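## Task

Put the red-capped bottle upright on the wall ledge marked with a blue label strip. Every other bottle must also finish on the ledge that belongs to it, with each bottle's entire base resting on its ledge. Anything held in place only by the robot at the end does not count. Release the grippers and move the arms away at the end.

## Robot and tools

Robot: two arms, left_arm and right_arm, each with six joints and a parallel gripper. A bar under the arm bases and a plate behind it are fixed and can rise up to about 3 cm above the table; there is no warning before contact. Keep the arms from striking or pressing on each other, and never push or knock anything off the table. Something may occasionally tug a held part or nudge a loose object.

Frame: one shared world frame. Origin at table-top height, midway between the arms, roughly 5 to 10 cm behind the table's near edge. +z is up, +x reaches out over the table, and left_arm sits on the +y side. The arm names do not indicate image sides.

Joint order (used in every command and every result list): elbow, waist, shoulder, wrist roll, wrist yaw, wrist pitch. Waist, shoulder and wrist roll have their signs flipped relative to the URDF. Ranges in URDF signs: waist -2.618 to 3.054, shoulder 0.000 to 3.142, elbow 0.000 to 3.142, wrist pitch -1.571 to 1.571, wrist yaw -1.571 to 1.571, wrist roll -2.094 to 2.094. In your own numbers that becomes waist -3.054 to 2.618 and shoulder -3.142 to 0.000; the true end may differ by up to 0.036 rad either way.

A row is one flat list of 14 numbers, each in [-1, 1]: left_arm's six joint values then its gripper opening, then the same seven for right_arm. Always send all 14, even when one arm stays still. Joint values are scaled offsets, not poses: 1.0 equals 1.238 rad for elbow, 1.202 waist, 1.258 shoulder, 2.022 wrist roll and wrist yaw, 2.073 wrist pitch. Opening is absolute: +1 fully open, -1 closed.

execute_actions(actions): a list of up to 15 actions; each action is a table of up to 15 rows, one row per 1/30 s control step. A short table repeats its final row until 15 steps are filled. Joint offsets in every row are measured from the joint angles at the beginning of that action (for the first action, the last angles reported in this scene), not from the previous row. An empty list just returns state and images. If any action is malformed, or the first one asks a joint to go more than 0.036 rad past its range end, nothing runs; a later action that does so is refused for both arms. A joint pushed past its real end stops there and the result prints "joint sent to its limit" (absence of that line proves nothing).

move(target, speed, blocking): target is one 14-number row as above; joint offsets count from the Joint positions in the latest result that shows them, and openings are sent immediately. All joints travel so that they finish together, so grippers follow curved paths; duration is 0.5 to 10 s, cut off at 10 s. speed is the top rate in rad/s of the joint with the longest way to go, 0.01 to 2, default 0.5. Moves do not avoid obstacles or the other arm; faster moves hit harder, and aiming beyond a contact pushes harder. blocking=false returns after 0.5 s while motion continues; until a result shows it ended, use wait or stop before sending anything else. The "move:" line reports the ending (done, off_target, moving, held, fault), limits=held or limits=none, and each arm's joint farthest from its goal.

wait(seconds): 0 to 10; the robot holds its last command and a running move keeps going. stop(): brakes a running move (needs room, more when fast); fingers keep moving. zoom_image(camera, region): region [x0, y0, x1, y1] in pixels of that camera's latest image, at most 504 by 504. finished_scene(scene): pass the current scene number; irreversible, ends only after the last command has been held.

Motion limits: joint speed is capped; each step the command leads the measured angle by at most 0.202 rad (waist), 0.258 (shoulder), 0.238 (elbow), 0.573 (wrist pitch), 0.522 (wrist yaw and roll), and all targets are scaled back if they would place the gripper over 70 mm from where it is. Big offsets may need several actions; unfinished motion may not complete on its own, so command the remainder. Zero offsets can let an arm sag: resend offsets back to the intended angles, extending them while a joint still falls short.

Gripper: fingers point along its +z and close along its y. end_effector_position is the point between the pads, about 1 cm behind the tips. To hold, command about 0.03 below grip_measured (less for a lighter hold). Pad force tops out near 50 to 62 N, lower for parts under about 2 mm thick; first touch can spike.

Results: the state line gives each gripper's end_effector_position (m) and end_effector_quat_wxyz in the world frame, less accurate at long reach. Joint positions and Joint velocities list the six joints (rad, rad/s) then the pad gap (m; 0.094 fully open). Joint targets shows what joints are currently driven toward. grip_measured is the opening on the command scale, off by up to about 1 mm per gripper. Torques are total drive output with fixed bias and noise. Action results add per-step joint readings, with HELD marking held-back steps. "joint command not followed" means the clearance check altered targets. MOTOR HOT warns at 75 °C; at 90 °C that arm halts 10 s; at 100 °C it goes limp and falls (OVER-TEMPERATURE FAULT). Avoid long heavy holds.

Cameras: cam_head_left and cam_head_right (896x504, fixed, above and behind looking down the table), cam_left_wrist and cam_right_wrist (504x504 fisheye on the hands), returned in that order. Calibration data is in OpenCV convention with T_world_to_cam in metres; small per-scene offsets apply.

Each tool is called after "Emit:" by a JSON object that holds its "api" and its "payload".

## Session

Emit:
{"api": "execute_actions", "payload": {"actions": []}}

Scene clock: 0.00 s.
left_arm: end_effector_position=(+0.3712, +0.3129, +0.4113) grip_measured=+1.000 end_effector_quat_wxyz=(+0.721, +0.003, +0.692, +0.018) | right_arm: end_effector_position=(+0.3649, -0.3531, +0.3990) grip_measured=+1.000 end_effector_quat_wxyz=(+0.713, +0.028, +0.700, -0.004)
Joint names: [elbow, waist, shoulder, wrist roll, wrist yaw, wrist pitch]
Joint positions: left_arm=[ 1.06   0.016 -1.038 -0.009 -0.005  0.003  0.094] | right_arm=[ 1.046  0.014 -1.052  0.007 -0.004 -0.006  0.094]
Joint velocities: left_arm=[-0.027 -0.002 -0.002  0.007 -0.022 -0.007  0.   ] | right_arm=[-0.002  0.002 -0.007  0.022 -0.022  0.022  0.   ]
Joint torques (N m, as the arm reports them, + toward a larger Joint positions number): no reading
Motor temperatures (°C, as the motors report them): left_arm=[33 29 30 31 28 38] | right_arm=[34 32 30 31 29 37]
Joint targets: left_arm=[1.069 0.015 -1.033 -0.009 -0.006 0.001] | right_arm=[1.062 0.012 -1.046 0.008 -0.007 0.010]

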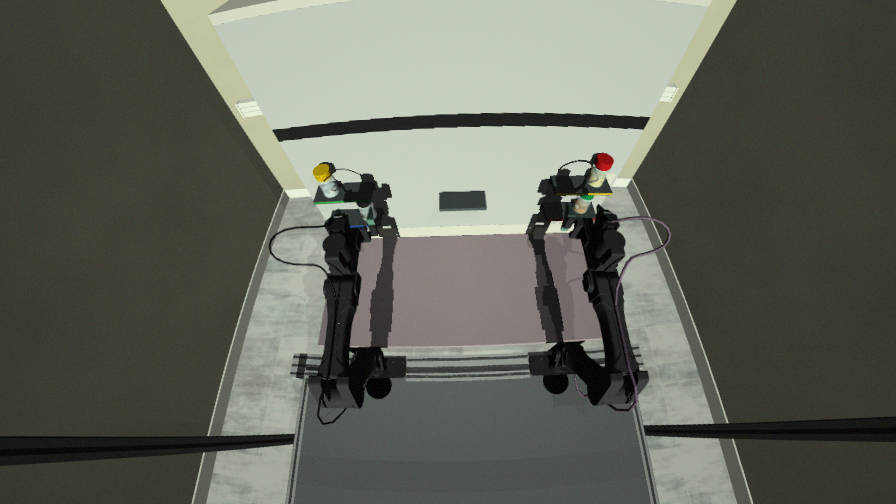

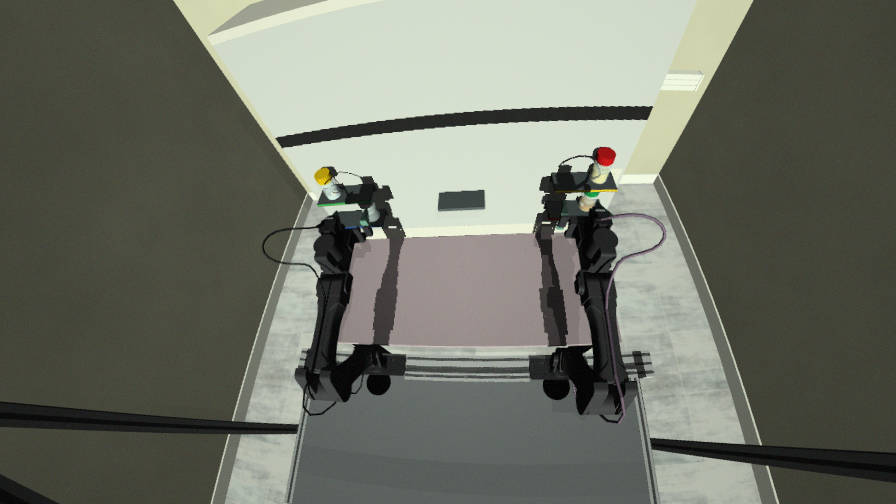

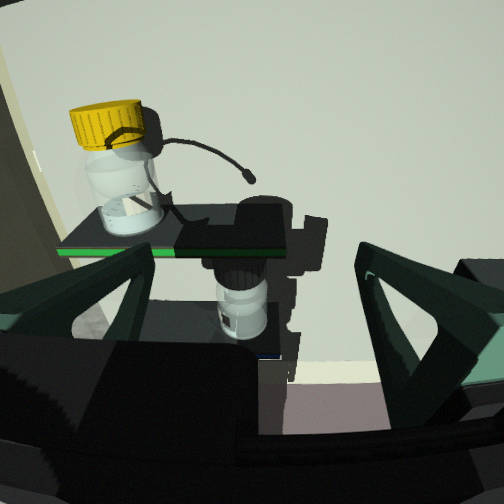

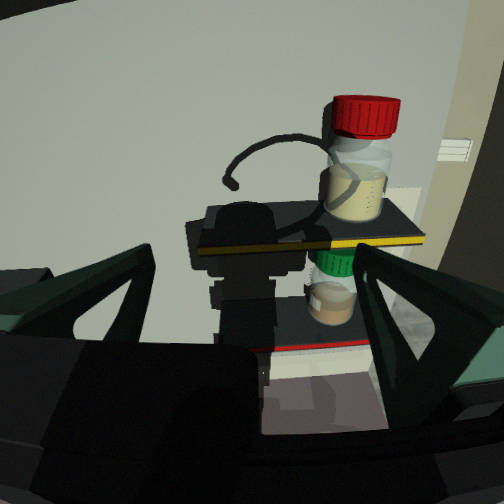

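Emit:
{"api": "move", "payload": {"target": [-0.347,-0.171,0.084,0,0,0.162,1, 0.056,0.138,-0.104,0,0,0.058,1], "speed": 0.7}}

Scene clock: 10.60 s.
left_arm: end_effector_position=(+0.3548, +0.3852, +0.3107) grip_measured=+1.000 end_effector_quat_wxyz=(+0.711, -0.066, +0.695, +0.085) | right_arm: end_effector_position=(+0.3909, -0.4201, +0.3892) grip_measured=+1.000 end_effector_quat_wxyz=(+0.709, +0.085, +0.697, -0.059)
Joint names: [elbow, waist, shoulder, wrist roll, wrist yaw, wrist pitch]
Joint positions: left_arm=[ 0.639 -0.177 -0.958 -0.009 -0.004  0.324  0.094] | right_arm=[ 1.079  0.173 -1.178  0.007 -0.004  0.09   0.094]
Joint velocities: left_arm=[-0.002 -0.002  0.007  0.007  0.022 -0.095  0.   ] | right_arm=[-0.017 -0.012 -0.007 -0.051 -0.007 -0.007  0.   ]
Joint torques (N m, as the arm reports them, + toward a larger Joint positions number): left_arm=[ 6.1  -1.07  4.15  0.   -0.02  1.87] | right_arm=[9.28 0.49 3.15 0.   0.02 2.14]
Motor temperatures (°C, as the motors report them): left_arm=[35 29 30 31 28 39] | right_arm=[36 32 30 31 29 39]
Joint targets: left_arm=[0.630 -0.189 -0.932 -0.009 -0.005 0.338] | right_arm=[1.115 0.180 -1.183 0.007 -0.004 0.115]
move: off_target (left_arm, right_arm); limits=none; left_arm: farthest joint: the shoulder, 0.026 radians from its target (0.105 radians at the start); right_arm: farthest joint: the elbow, 0.037 radians from its target (0.069 radians at the start)
camera_calibration (this result's frames):
cam_left_wrist: T_world_to_cam=[[0.20679, -0.977259, -0.0469238, 0.316835], [-0.552648, -0.0770962, -0.829841, 0.490302], [0.807352, 0.197535, -0.556023, -0.0589408], [0, 0, 0, 1]] pos_world=[0.253032, 0.359073, 0.388967]
cam_right_wrist: T_world_to_cam=[[-0.206257, -0.977621, -0.0414194, -0.31294], [-0.54605, 0.150124, -0.824192, 0.604043], [0.811965, -0.147378, -0.564794, -0.03819], [0, 0, 0, 1]] pos_world=[0.296301, -0.402246, 0.463316]

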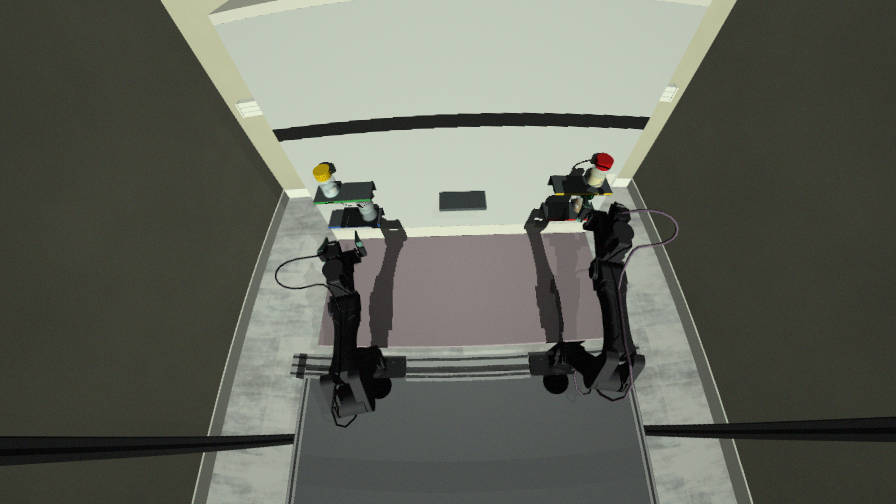

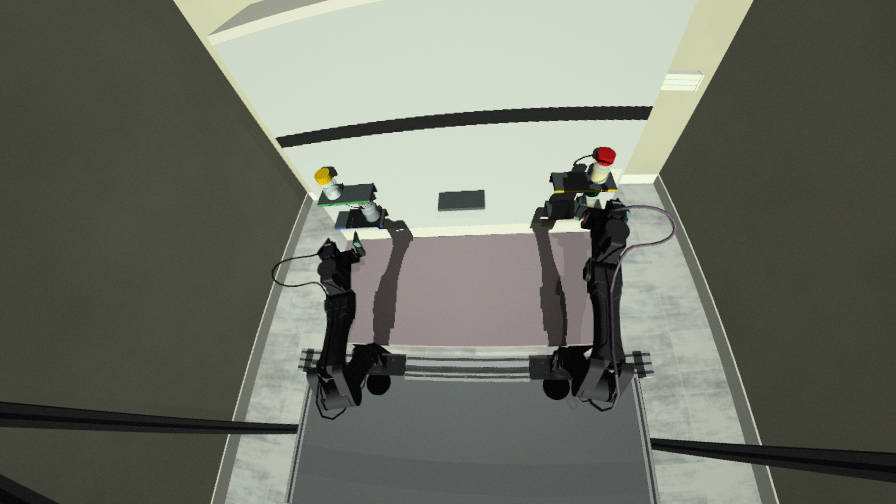

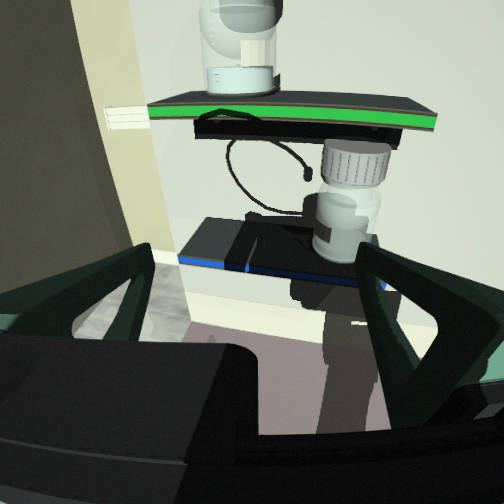

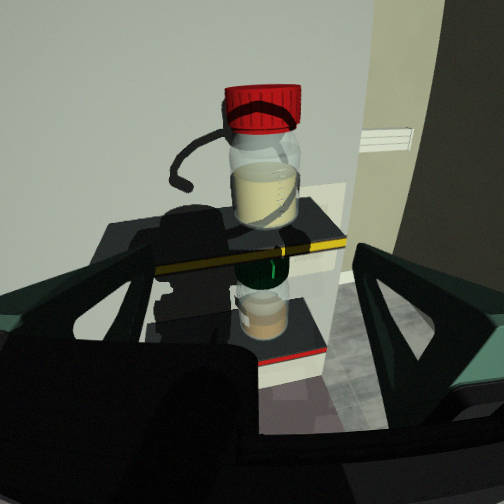

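Emit:
{"api": "move", "payload": {"target": [0.162,0.65,0.089,0,0,-0.127,1, 0.288,0.016,-0.317,0,0,0.047,1], "speed": 0.5}}

Scene clock: 32.87 s.
left_arm: end_effector_position=(+0.2880, +0.1229, +0.3583) grip_measured=+1.000 end_effector_quat_wxyz=(+0.690, +0.205, +0.669, -0.185) | right_arm: end_effector_position=(+0.4926, -0.4484, +0.3879) grip_measured=+1.000 end_effector_quat_wxyz=(+0.705, +0.090, +0.701, -0.063)
Joint names: [elbow, waist, shoulder, wrist roll, wrist yaw, wrist pitch]
Joint positions: left_arm=[ 0.808  0.594 -0.868 -0.009 -0.003  0.078  0.094] | right_arm=[ 1.397  0.186 -1.579  0.007 -0.004  0.162  0.094]
Joint velocities: left_arm=[ 0.002 -0.012 -0.007 -0.037 -0.037 -0.037  0.   ] | right_arm=[-0.002 -0.007  0.012  0.022  0.081 -0.037  0.   ]
Joint torques (N m, as the arm reports them, + toward a larger Joint positions number): left_arm=[ 8.78  0.88  3.1   0.   -0.02  1.55] | right_arm=[9.52 0.42 8.04 0.01 0.04 2.15]
Motor temperatures (°C, as the motors report them): left_arm=[36 29 31 31 28 42] | right_arm=[39 32 31 31 29 41]
Joint targets: left_arm=[0.839 0.604 -0.846 -0.009 -0.004 0.060] | right_arm=[1.435 0.192 -1.577 0.007 -0.004 0.187]
move: off_target (left_arm, right_arm); limits=none; left_arm: farthest joint: the elbow, 0.032 radians from its target (0.201 radians at the start); right_arm: farthest joint: the elbow, 0.038 radians from its target (0.357 radians at the start)
camera_calibration (this result's frames):
cam_left_wrist: T_world_to_cam=[[-0.53355, -0.843865, -0.0567118, 0.276817], [-0.447893, 0.338795, -0.827412, 0.390563], [0.717438, -0.416065, -0.558725, 0.175558], [0, 0, 0, 1]] pos_world=[0.196674, 0.174319, 0.436944]
cam_right_wrist: T_world_to_cam=[[-0.218882, -0.97486, -0.0417088, -0.312197], [-0.553106, 0.159174, -0.817763, 0.667802], [0.803843, -0.155924, -0.574041, -0.121912], [0, 0, 0, 1]] pos_world=[0.39903, -0.429654, 0.4631]

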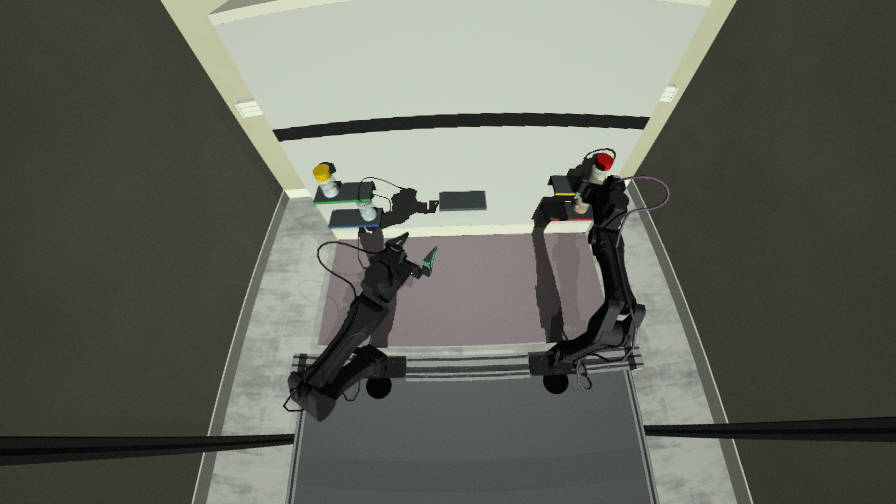

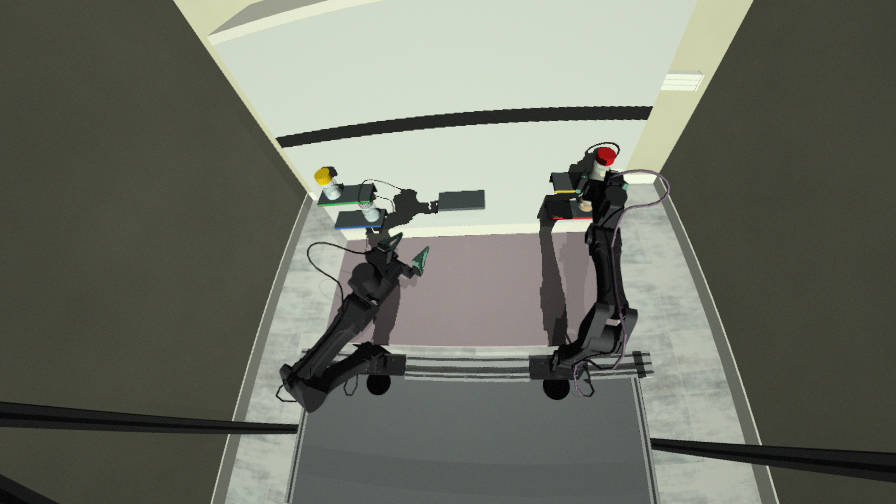

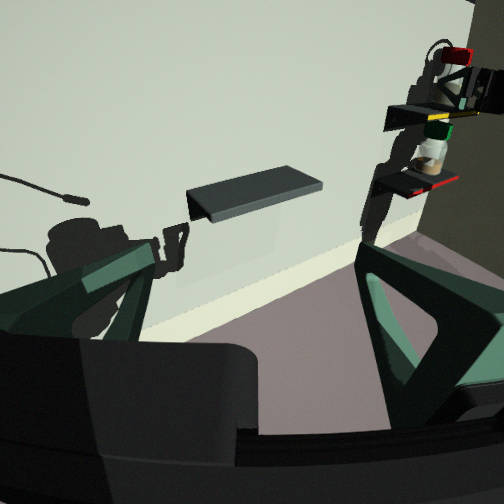

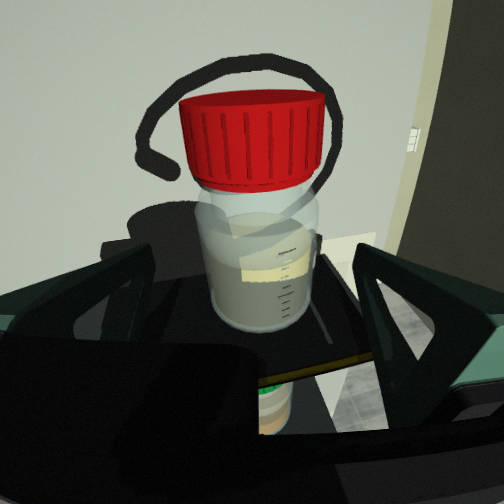

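Emit:
{"api": "move", "payload": {"target": [0.02,0,0,0,0,0,1, 0.087,0,-0.051,0,0,0.012,1], "speed": 0.2}}

Scene clock: 42.20 s.
left_arm: end_effector_position=(+0.2880, +0.1229, +0.3582) grip_measured=+1.000 end_effector_quat_wxyz=(+0.690, +0.205, +0.669, -0.185) | right_arm: end_effector_position=(+0.5083, -0.4522, +0.3938) grip_measured=+1.000 end_effector_quat_wxyz=(+0.710, +0.090, +0.696, -0.064)
Joint names: [elbow, waist, shoulder, wrist roll, wrist yaw, wrist pitch]
Joint positions: left_arm=[ 0.808  0.594 -0.868 -0.009 -0.003  0.077  0.094] | right_arm=[ 1.47   0.186 -1.641  0.007 -0.004  0.165  0.094]
Joint velocities: left_arm=[ 0.012 -0.002  0.012 -0.022  0.022  0.051  0.   ] | right_arm=[-0.007  0.007  0.012  0.081  0.007 -0.007  0.   ]
Joint torques (N m, as the arm reports them, + toward a larger Joint positions number): left_arm=[ 8.34  0.01  1.36  0.   -0.01  1.73] | right_arm=[9.58 0.02 8.21 0.01 0.02 2.11]
Motor temperatures (°C, as the motors report them): left_arm=[37 29 31 31 28 42] | right_arm=[40 32 32 31 29 42]
Joint targets: left_arm=[0.833 0.594 -0.868 -0.009 -0.003 0.078] | right_arm=[1.505 0.186 -1.643 0.007 -0.004 0.187]
move: off_target (left_arm, right_arm); limits=none; left_arm: farthest joint: the elbow, 0.025 radians from its target (0.025 radians at the start); right_arm: farthest joint: the elbow, 0.035 radians from its target (0.108 radians at the start)
camera_calibration (this result's frames):
cam_left_wrist: T_world_to_cam=[[-0.53356, -0.843859, -0.0567109, 0.276816], [-0.448163, 0.338958, -0.827198, 0.390467], [0.717261, -0.415944, -0.559041, 0.175652], [0, 0, 0, 1]] pos_world=[0.196702, 0.174303, 0.436889]
cam_right_wrist: T_world_to_cam=[[-0.218938, -0.974847, -0.0417016, -0.312199], [-0.5417, 0.156984, -0.825783, 0.678281], [0.811559, -0.158206, -0.562444, -0.141265], [0, 0, 0, 1]] pos_world=[0.413717, -0.433174, 0.46764]

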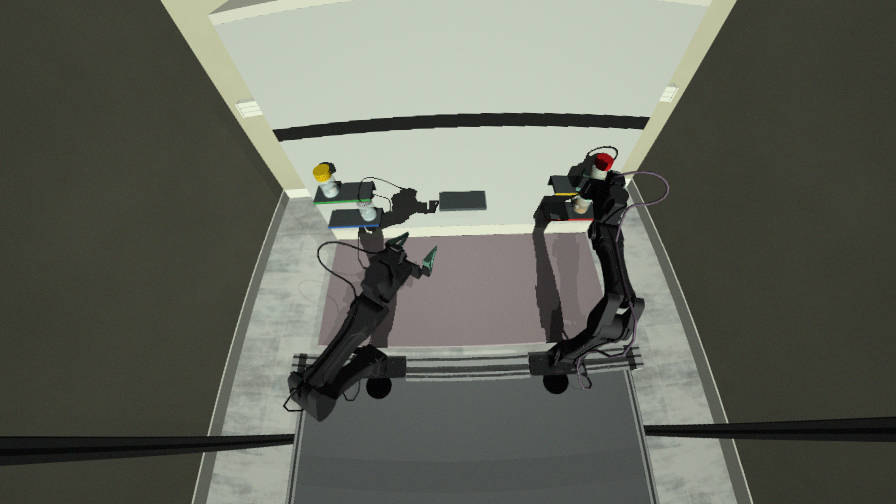

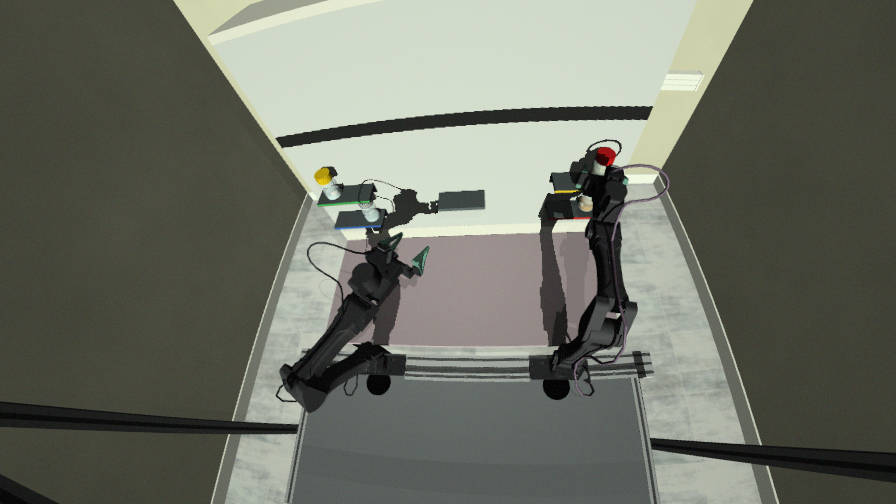

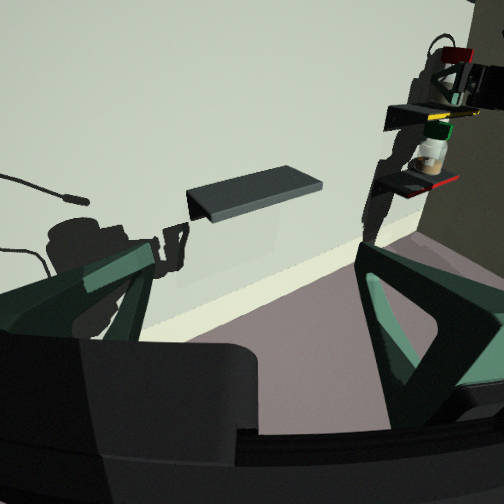

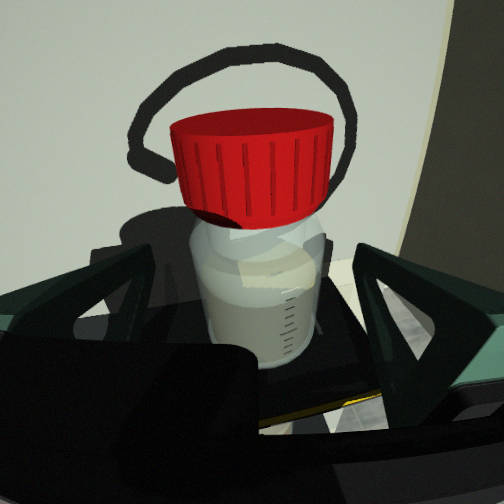

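Emit:
{"api": "execute_actions", "payload": {"actions": [[[0.02,0,0,0,0,0,1, 0.05,0,-0.022,0,0,0.012,0.7]],[[0,0,0,0,0,0,1, 0.01,0,0,0,0,0.005,0.35]],[[0,0,0,0,0,0,1, 0,0,0,0,0,0,0.0]],[[0,0,0,0,0,0,1, 0,0,0,0,0,0,0.0]]]}}

Scene clock: 48.43 s.
left_arm: end_effector_position=(+0.2880, +0.1229, +0.3582) grip_measured=+1.000 end_effector_quat_wxyz=(+0.690, +0.205, +0.669, -0.185) | right_arm: end_effector_position=(+0.5160, -0.4546, +0.3921) grip_measured=+0.179 end_effector_quat_wxyz=(+0.709, +0.090, +0.696, -0.066)
Joint names: [elbow, waist, shoulder, wrist roll, wrist yaw, wrist pitch]
Joint positions: left_arm=[ 0.808  0.594 -0.868 -0.009 -0.003  0.077  0.094] | right_arm=[ 1.496  0.186 -1.672  0.009 -0.001  0.168  0.055]
Joint velocities: left_arm=[-0.012 -0.002  0.007  0.037  0.022  0.066  0.   ] | right_arm=[-0.007 -0.022  0.002  0.037 -0.037  0.007 -0.   ]
Joint torques (N m, as the arm reports them, + toward a larger Joint positions number): left_arm=[ 6.62  0.    1.36  0.   -0.01  1.73] | right_arm=[ 6.26 -0.02  8.72  0.    0.02  1.9 ]
Motor temperatures (°C, as the motors report them): left_arm=[37 29 31 31 28 42] | right_arm=[40 32 33 31 29 42]
Joint targets: left_arm=[0.808 0.594 -0.868 -0.009 -0.003 0.077] | right_arm=[1.496 0.186 -1.672 0.009 -0.001 0.168]
Step readings (joint positions; steps 1 to 15: 1st action; 16 to 30: 2nd action; 31 to 45: 3rd action; 46 to 60: 4th action):
0: left_arm=[0.808 0.594 -0.868 -0.009 -0.003 0.077] | right_arm=[1.470 0.186 -1.641 0.007 -0.004 0.165]
1: left_arm=[0.808 0.594 -0.868 -0.009 -0.003 0.077] | right_arm=[1.475 0.186 -1.645 0.007 -0.004 0.165]
2: left_arm=[0.808 0.594 -0.868 -0.009 -0.003 0.077] | right_arm=[1.485 0.186 -1.653 0.007 -0.004 0.166]
4: left_arm=[0.808 0.594 -0.868 -0.009 -0.003 0.077] | right_arm=[1.496 0.186 -1.664 0.007 -0.004 0.169]
8: left_arm=[0.808 0.594 -0.868 -0.009 -0.003 0.077] | right_arm=[1.496 0.186 -1.671 0.007 -0.004 0.170]
15: left_arm=[0.808 0.594 -0.868 -0.009 -0.003 0.077] | right_arm=[1.496 0.186 -1.672 0.007 -0.004 0.170]
16: left_arm=[0.808 0.594 -0.868 -0.009 -0.003 0.077] | right_arm=[1.496 0.186 -1.672 0.007 -0.004 0.170]
17: left_arm=[0.808 0.594 -0.868 -0.009 -0.003 0.077] | right_arm=[1.496 0.186 -1.672 0.007 -0.004 0.170]
19: left_arm=[0.808 0.594 -0.868 -0.009 -0.003 0.077] | right_arm=[1.496 0.186 -1.672 0.007 -0.004 0.170]
23: left_arm=[0.808 0.594 -0.868 -0.009 -0.003 0.077] | right_arm=[1.496 0.186 -1.672 0.007 -0.004 0.170]
30: left_arm=[0.808 0.594 -0.868 -0.009 -0.003 0.077] | right_arm=[1.496 0.186 -1.672 0.007 -0.004 0.170]
31: left_arm=[0.808 0.594 -0.868 -0.009 -0.003 0.077] | right_arm=[1.496 0.186 -1.672 0.008 -0.001 0.169]
32: left_arm=[0.808 0.594 -0.868 -0.009 -0.003 0.077] | right_arm=[1.496 0.186 -1.672 0.008 -0.002 0.168]
34: left_arm=[0.808 0.594 -0.868 -0.009 -0.003 0.077] | right_arm=[1.496 0.186 -1.672 0.008 -0.001 0.168]
38: left_arm=[0.808 0.594 -0.868 -0.009 -0.003 0.077] | right_arm=[1.496 0.186 -1.672 0.008 -0.001 0.168]
45: left_arm=[0.808 0.594 -0.868 -0.009 -0.003 0.077] | right_arm=[1.496 0.186 -1.672 0.008 -0.001 0.168]
46: left_arm=[0.808 0.594 -0.868 -0.009 -0.003 0.077] | right_arm=[1.496 0.186 -1.672 0.008 -0.001 0.168]
47: left_arm=[0.808 0.594 -0.868 -0.009 -0.003 0.077] | right_arm=[1.496 0.186 -1.672 0.009 -0.001 0.168]
49: left_arm=[0.808 0.594 -0.868 -0.009 -0.003 0.077] | right_arm=[1.496 0.186 -1.672 0.009 -0.001 0.168]
53: left_arm=[0.808 0.594 -0.868 -0.009 -0.003 0.077] | right_arm=[1.496 0.186 -1.672 0.009 -0.001 0.168]
60: Joint positions above
camera_calibration (this result's frames):
cam_left_wrist: T_world_to_cam=[[-0.53356, -0.843859, -0.0567109, 0.276816], [-0.448163, 0.338958, -0.827198, 0.390467], [0.717261, -0.415944, -0.559041, 0.175652], [0, 0, 0, 1]] pos_world=[0.196702, 0.174303, 0.436889]
cam_right_wrist: T_world_to_cam=[[-0.221947, -0.974229, -0.0402248, -0.311626], [-0.542215, 0.157603, -0.825327, 0.681797], [0.810397, -0.161368, -0.563221, -0.149369], [0, 0, 0, 1]] pos_world=[0.421564, -0.435151, 0.466042]

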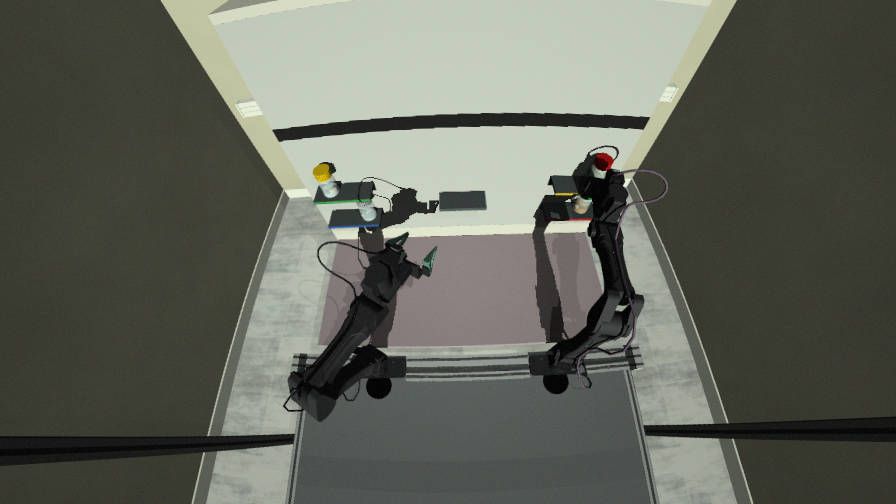

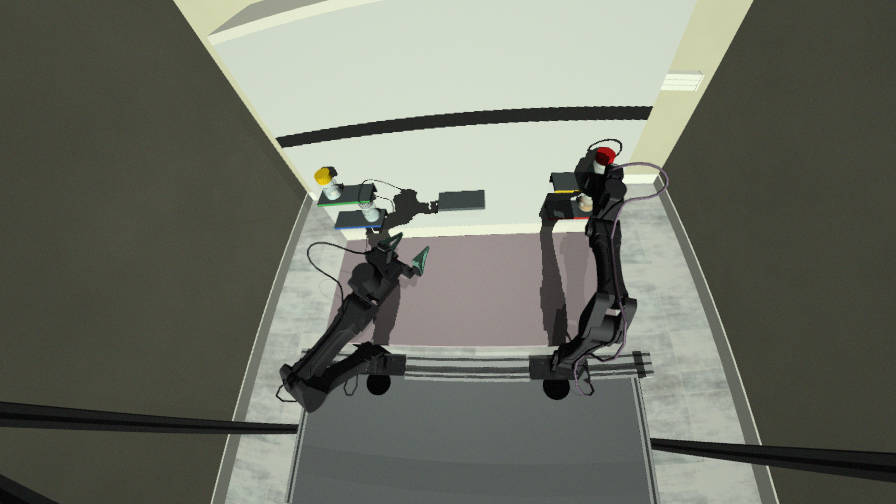

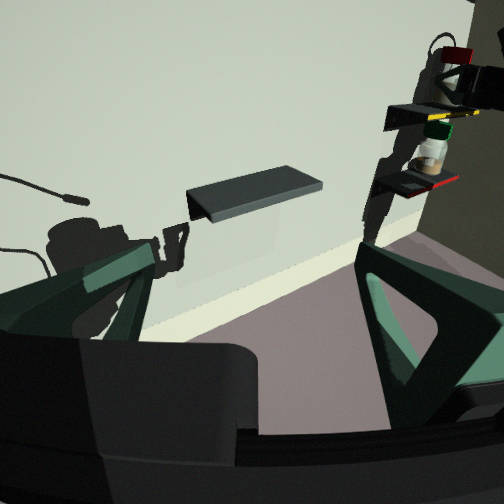

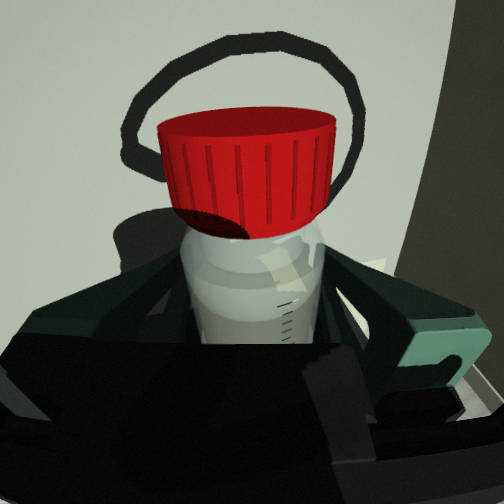

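Emit:
{"api": "move", "payload": {"target": [0.02,0,0,0,0,0,1, 0.089,0,0.016,0,0,0.034,0.1], "speed": 0.25}}

Emit:
{"api": "move", "payload": {"target": [0.02,0,0,0,0,0,1, -0.242,0,0.40,0,0,-0.07,0.1], "speed": 0.6}}

Emit:
{"api": "move", "payload": {"target": [0.02,0,0,0,0,0,1, 0.025,-0.64,0,0,0,0.034,0.1], "speed": 0.7}}

Scene clock: 73.90 s.
left_arm: end_effector_position=(+0.2880, +0.1229, +0.3582) grip_measured=+1.000 end_effector_quat_wxyz=(+0.690, +0.205, +0.669, -0.185) | right_arm: end_effector_position=(+0.5137, -0.4556, +0.4249) grip_measured=+0.179 end_effector_quat_wxyz=(+0.732, +0.088, +0.672, -0.069)
Joint names: [elbow, waist, shoulder, wrist roll, wrist yaw, wrist pitch]
Joint positions: left_arm=[ 0.808  0.594 -0.868 -0.009 -0.003  0.077  0.094] | right_arm=[ 1.563  0.186 -1.674  0.009 -0.001  0.172  0.055]
Joint velocities: left_arm=[ 0.002 -0.002  0.007  0.11   0.037 -0.066  0.   ] | right_arm=[-0.007  0.007  0.002 -0.066  0.022  0.022  0.   ]
Joint torques (N m, as the arm reports them, + toward a larger Joint positions number): left_arm=[ 8.32  0.02  1.36  0.   -0.01  1.73] | right_arm=[ 9.79 -0.05 11.12  0.01  0.01  2.61]
Motor temperatures (°C, as the motors report them): left_arm=[37 29 30 31 28 42] | right_arm=[39 32 34 31 29 41]
Joint targets: left_arm=[0.833 0.594 -0.868 -0.009 -0.003 0.077] | right_arm=[1.607 0.186 -1.652 0.009 -0.001 0.239]
move: off_target (left_arm, right_arm); limits=none; left_arm: farthest joint: the elbow, 0.025 radians from its target (0.025 radians at the start); right_arm: farthest joint: the wrist pitch, 0.066 radians from its target (0.070 radians at the start)
camera_calibration (this result's frames):
cam_left_wrist: T_world_to_cam=[[-0.53356, -0.843859, -0.0567109, 0.276816], [-0.448163, 0.338958, -0.827198, 0.390467], [0.717261, -0.415944, -0.559041, 0.175652], [0, 0, 0, 1]] pos_world=[0.196702, 0.174303, 0.436889]
cam_right_wrist: T_world_to_cam=[[-0.22231, -0.974139, -0.0403871, -0.311517], [-0.485907, 0.146612, -0.861626, 0.689288], [0.845265, -0.171924, -0.505935, -0.17625], [0, 0, 0, 1]] pos_world=[0.414654, -0.434821, 0.492156]

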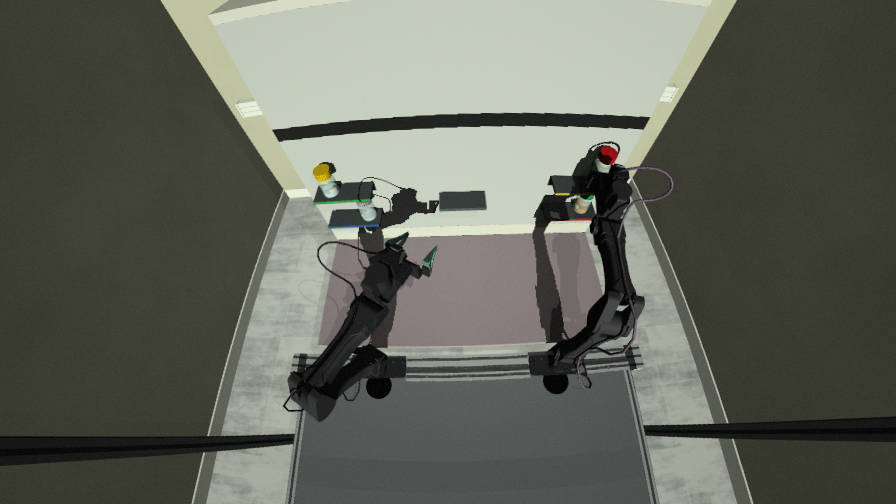

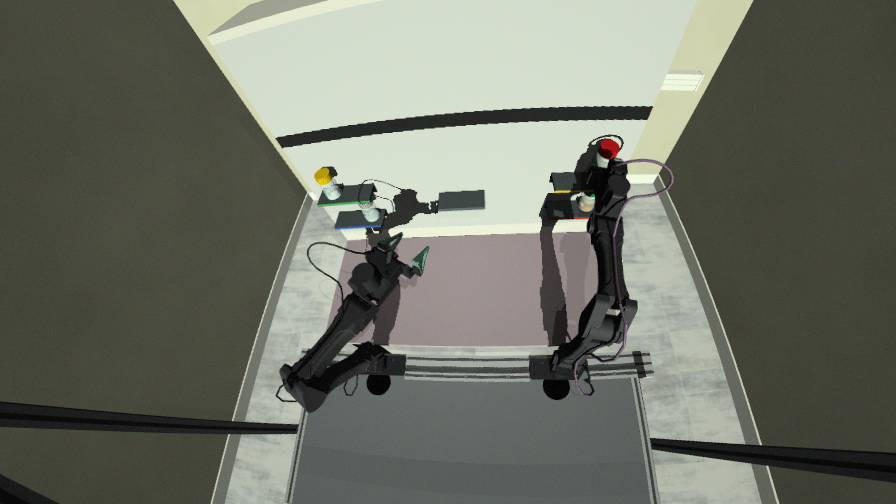

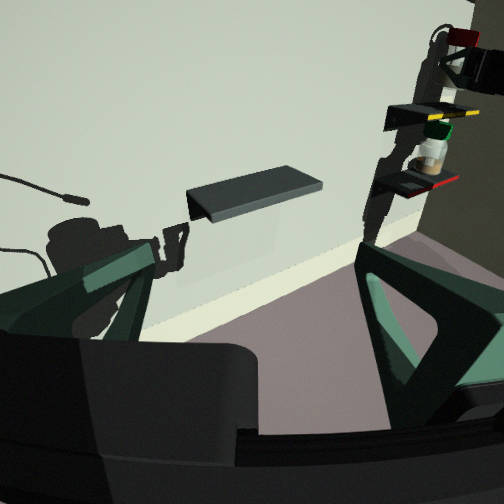

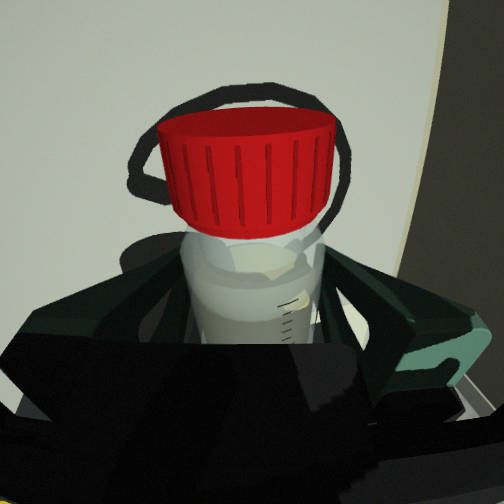

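Scene clock: 75.43 s.
left_arm: end_effector_position=(+0.2880, +0.1229, +0.3582) grip_measured=+1.000 end_effector_quat_wxyz=(+0.690, +0.205, +0.669, -0.185) | right_arm: end_effector_position=(+0.3831, -0.4269, +0.4407) grip_measured=+0.179 end_effector_quat_wxyz=(+0.723, +0.089, +0.682, -0.068)
Joint names: [elbow, waist, shoulder, wrist roll, wrist yaw, wrist pitch]
Joint positions: left_arm=[ 0.808  0.594 -0.868 -0.009 -0.003  0.077  0.094] | right_arm=[ 1.259  0.186 -1.195  0.009 -0.001 -0.032  0.055]
Joint velocities: left_arm=[-0.012  0.017  0.007  0.066  0.022 -0.066  0.   ] | right_arm=[ 0.007  0.012  0.017  0.081 -0.022 -0.007 -0.   ]
Joint torques (N m, as the arm reports them, + toward a larger Joint positions number): left_arm=[ 8.33 -0.01  1.36  0.   -0.01  1.73] | right_arm=[ 6.44 -0.03  5.91  0.01  0.03  2.49]
Motor temperatures (°C, as the motors report them): left_arm=[37 29 30 31 28 42] | right_arm=[38 32 34 31 29 42]
Joint targets: left_arm=[0.833 0.594 -0.868 -0.009 -0.003 0.077] | right_arm=[1.263 0.186 -1.171 0.009 -0.001 0.027]
move: off_target (left_arm, right_arm); limits=none; left_arm: farthest joint: the elbow, 0.025 radians from its target (0.025 radians at the start); right_arm: farthest joint: the wrist pitch, 0.059 radians from its target (0.145 radians at the start)
camera_calibration (this result's frames):
cam_left_wrist: T_world_to_cam=[[-0.53356, -0.843859, -0.0567109, 0.276816], [-0.448163, 0.338958, -0.827198, 0.390467], [0.717261, -0.415944, -0.559041, 0.175652], [0, 0, 0, 1]] pos_world=[0.196702, 0.174303, 0.436889]
cam_right_wrist: T_world_to_cam=[[-0.222177, -0.974188, -0.0399331, -0.31222], [-0.510623, 0.15115, -0.846414, 0.639964], [0.830603, -0.167663, -0.531025, -0.0343912], [0, 0, 0, 1]] pos_world=[0.285977, -0.406658, 0.510944]

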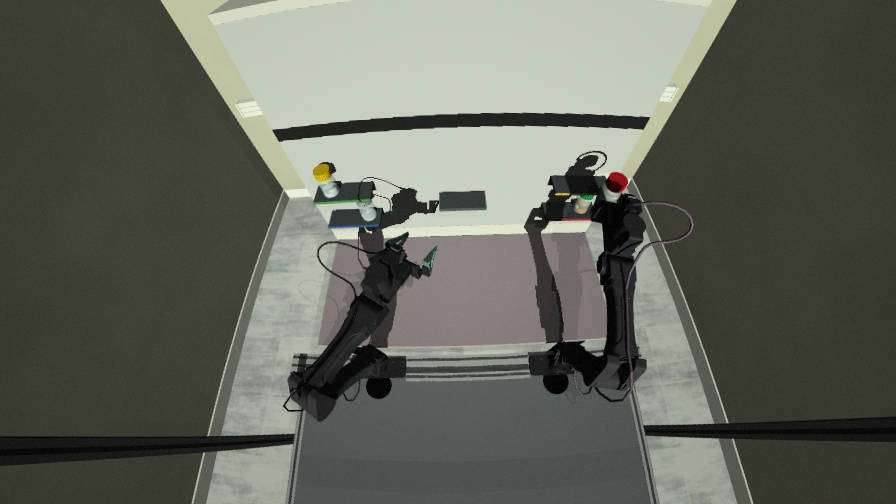

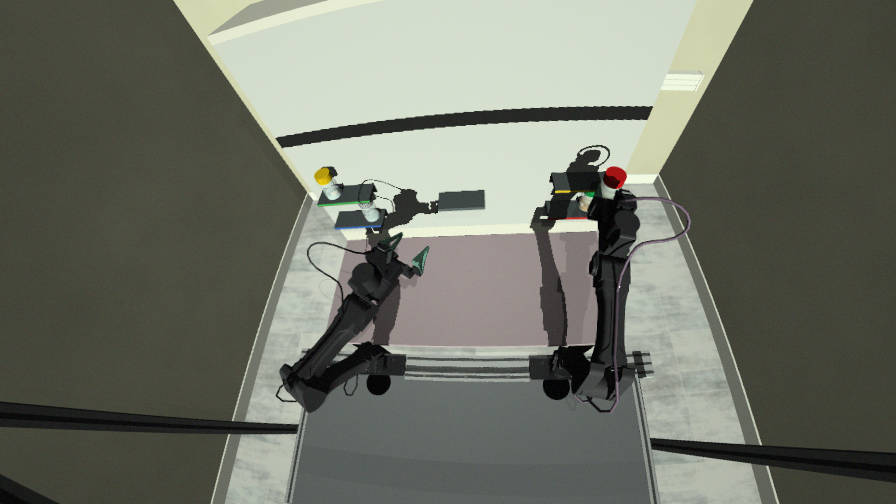

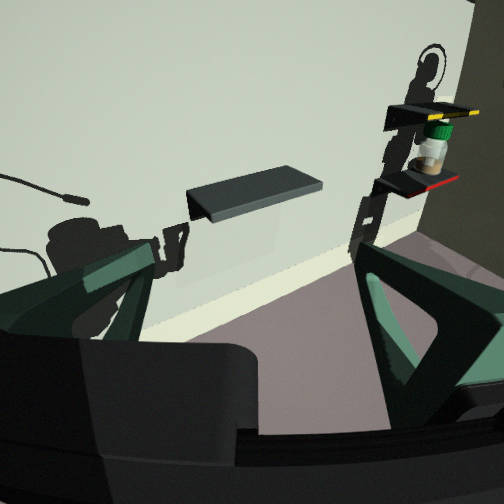

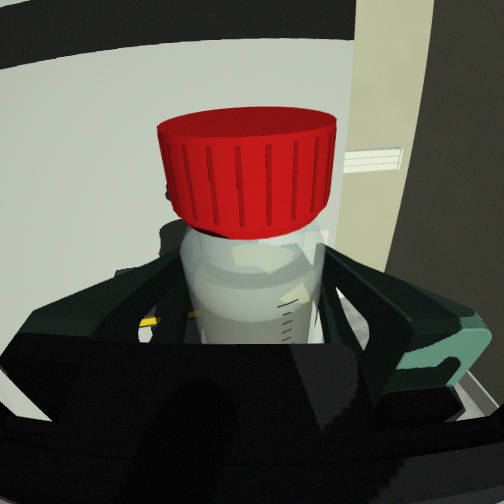

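Scene clock: 77.03 s.
left_arm: end_effector_position=(+0.2880, +0.1229, +0.3582) grip_measured=+1.000 end_effector_quat_wxyz=(+0.690, +0.205, +0.669, -0.185) | right_arm: end_effector_position=(+0.3358, -0.1220, +0.4440) grip_measured=+0.179 end_effector_quat_wxyz=(+0.700, -0.181, +0.661, +0.199)
Joint names: [elbow, waist, shoulder, wrist roll, wrist yaw, wrist pitch]
Joint positions: left_arm=[ 0.808  0.594 -0.868 -0.009 -0.003  0.077  0.094] | right_arm=[ 1.252 -0.577 -1.202  0.009 -0.003 -0.038  0.055]
Joint velocities: left_arm=[-0.002 -0.017  0.022  0.051 -0.037 -0.022  0.   ] | right_arm=[-0.007  0.007 -0.017 -0.095  0.037  0.007  0.   ]
Joint torques (N m, as the arm reports them, + toward a larger Joint positions number): left_arm=[ 8.34  0.01  1.36  0.   -0.01  1.73] | right_arm=[ 9.21 -0.52  4.38  0.01  0.02  2.72]
Motor temperatures (°C, as the motors report them): left_arm=[37 29 30 31 28 42] | right_arm=[39 32 34 31 29 42]
Joint targets: left_arm=[0.833 0.594 -0.868 -0.009 -0.003 0.077] | right_arm=[1.290 -0.583 -1.195 0.009 -0.001 0.038]
move: off_target (left_arm, right_arm); limits=none; left_arm: farthest joint: the elbow, 0.025 radians from its target (0.025 radians at the start); right_arm: farthest joint: the wrist pitch, 0.077 radians from its target (0.071 radians at the start)
camera_calibration (this result's frames):
cam_left_wrist: T_world_to_cam=[[-0.53356, -0.843859, -0.0567109, 0.276816], [-0.448163, 0.338958, -0.827198, 0.390467], [0.717261, -0.415944, -0.559041, 0.175652], [0, 0, 0, 1]] pos_world=[0.196702, 0.174303, 0.436889]
cam_right_wrist: T_world_to_cam=[[0.515203, -0.856981, -0.0122039, -0.271142], [-0.456205, -0.262153, -0.850384, 0.505583], [0.725564, 0.443688, -0.526021, 0.165331], [0, 0, 0, 1]] pos_world=[0.250385, -0.173179, 0.513598]

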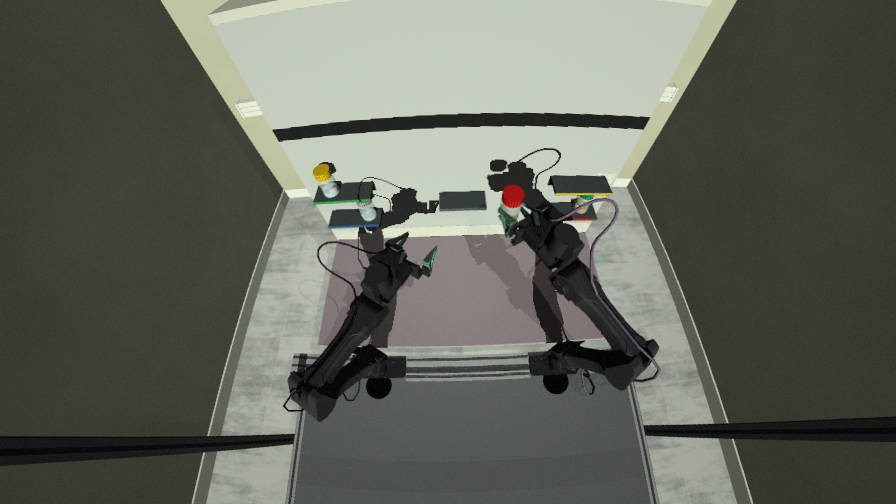

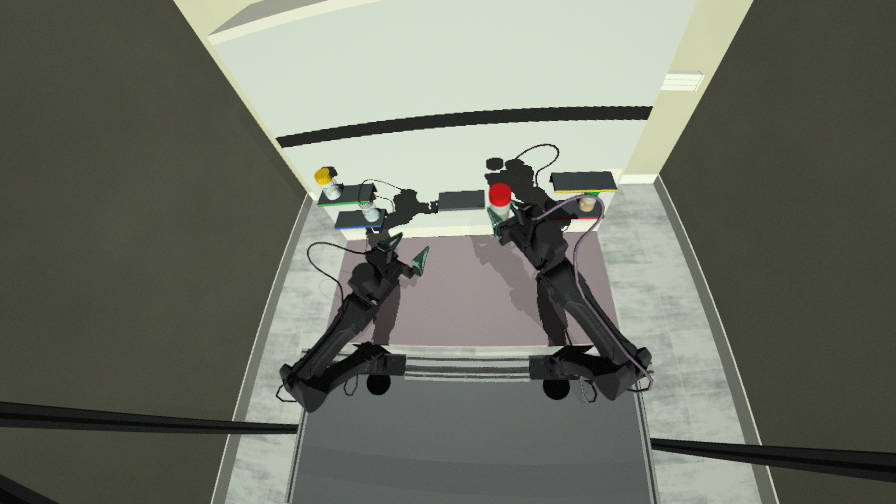

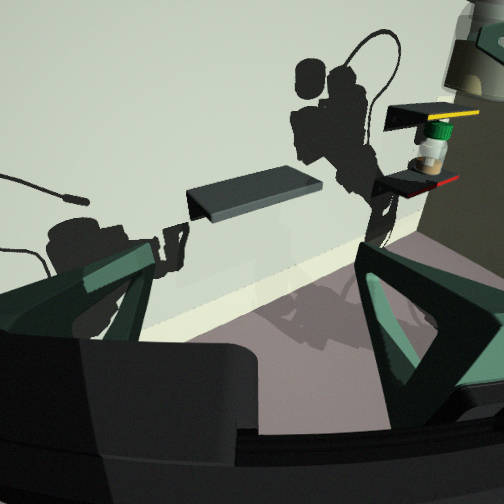

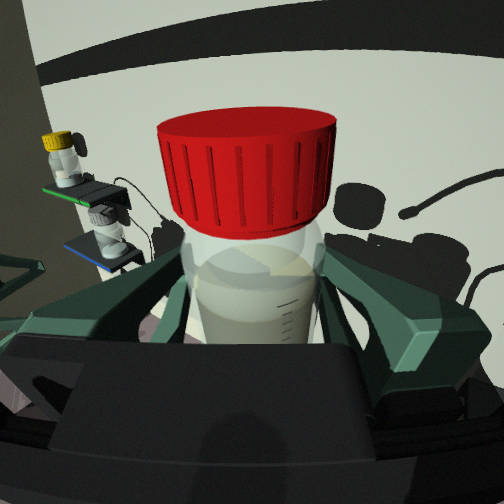

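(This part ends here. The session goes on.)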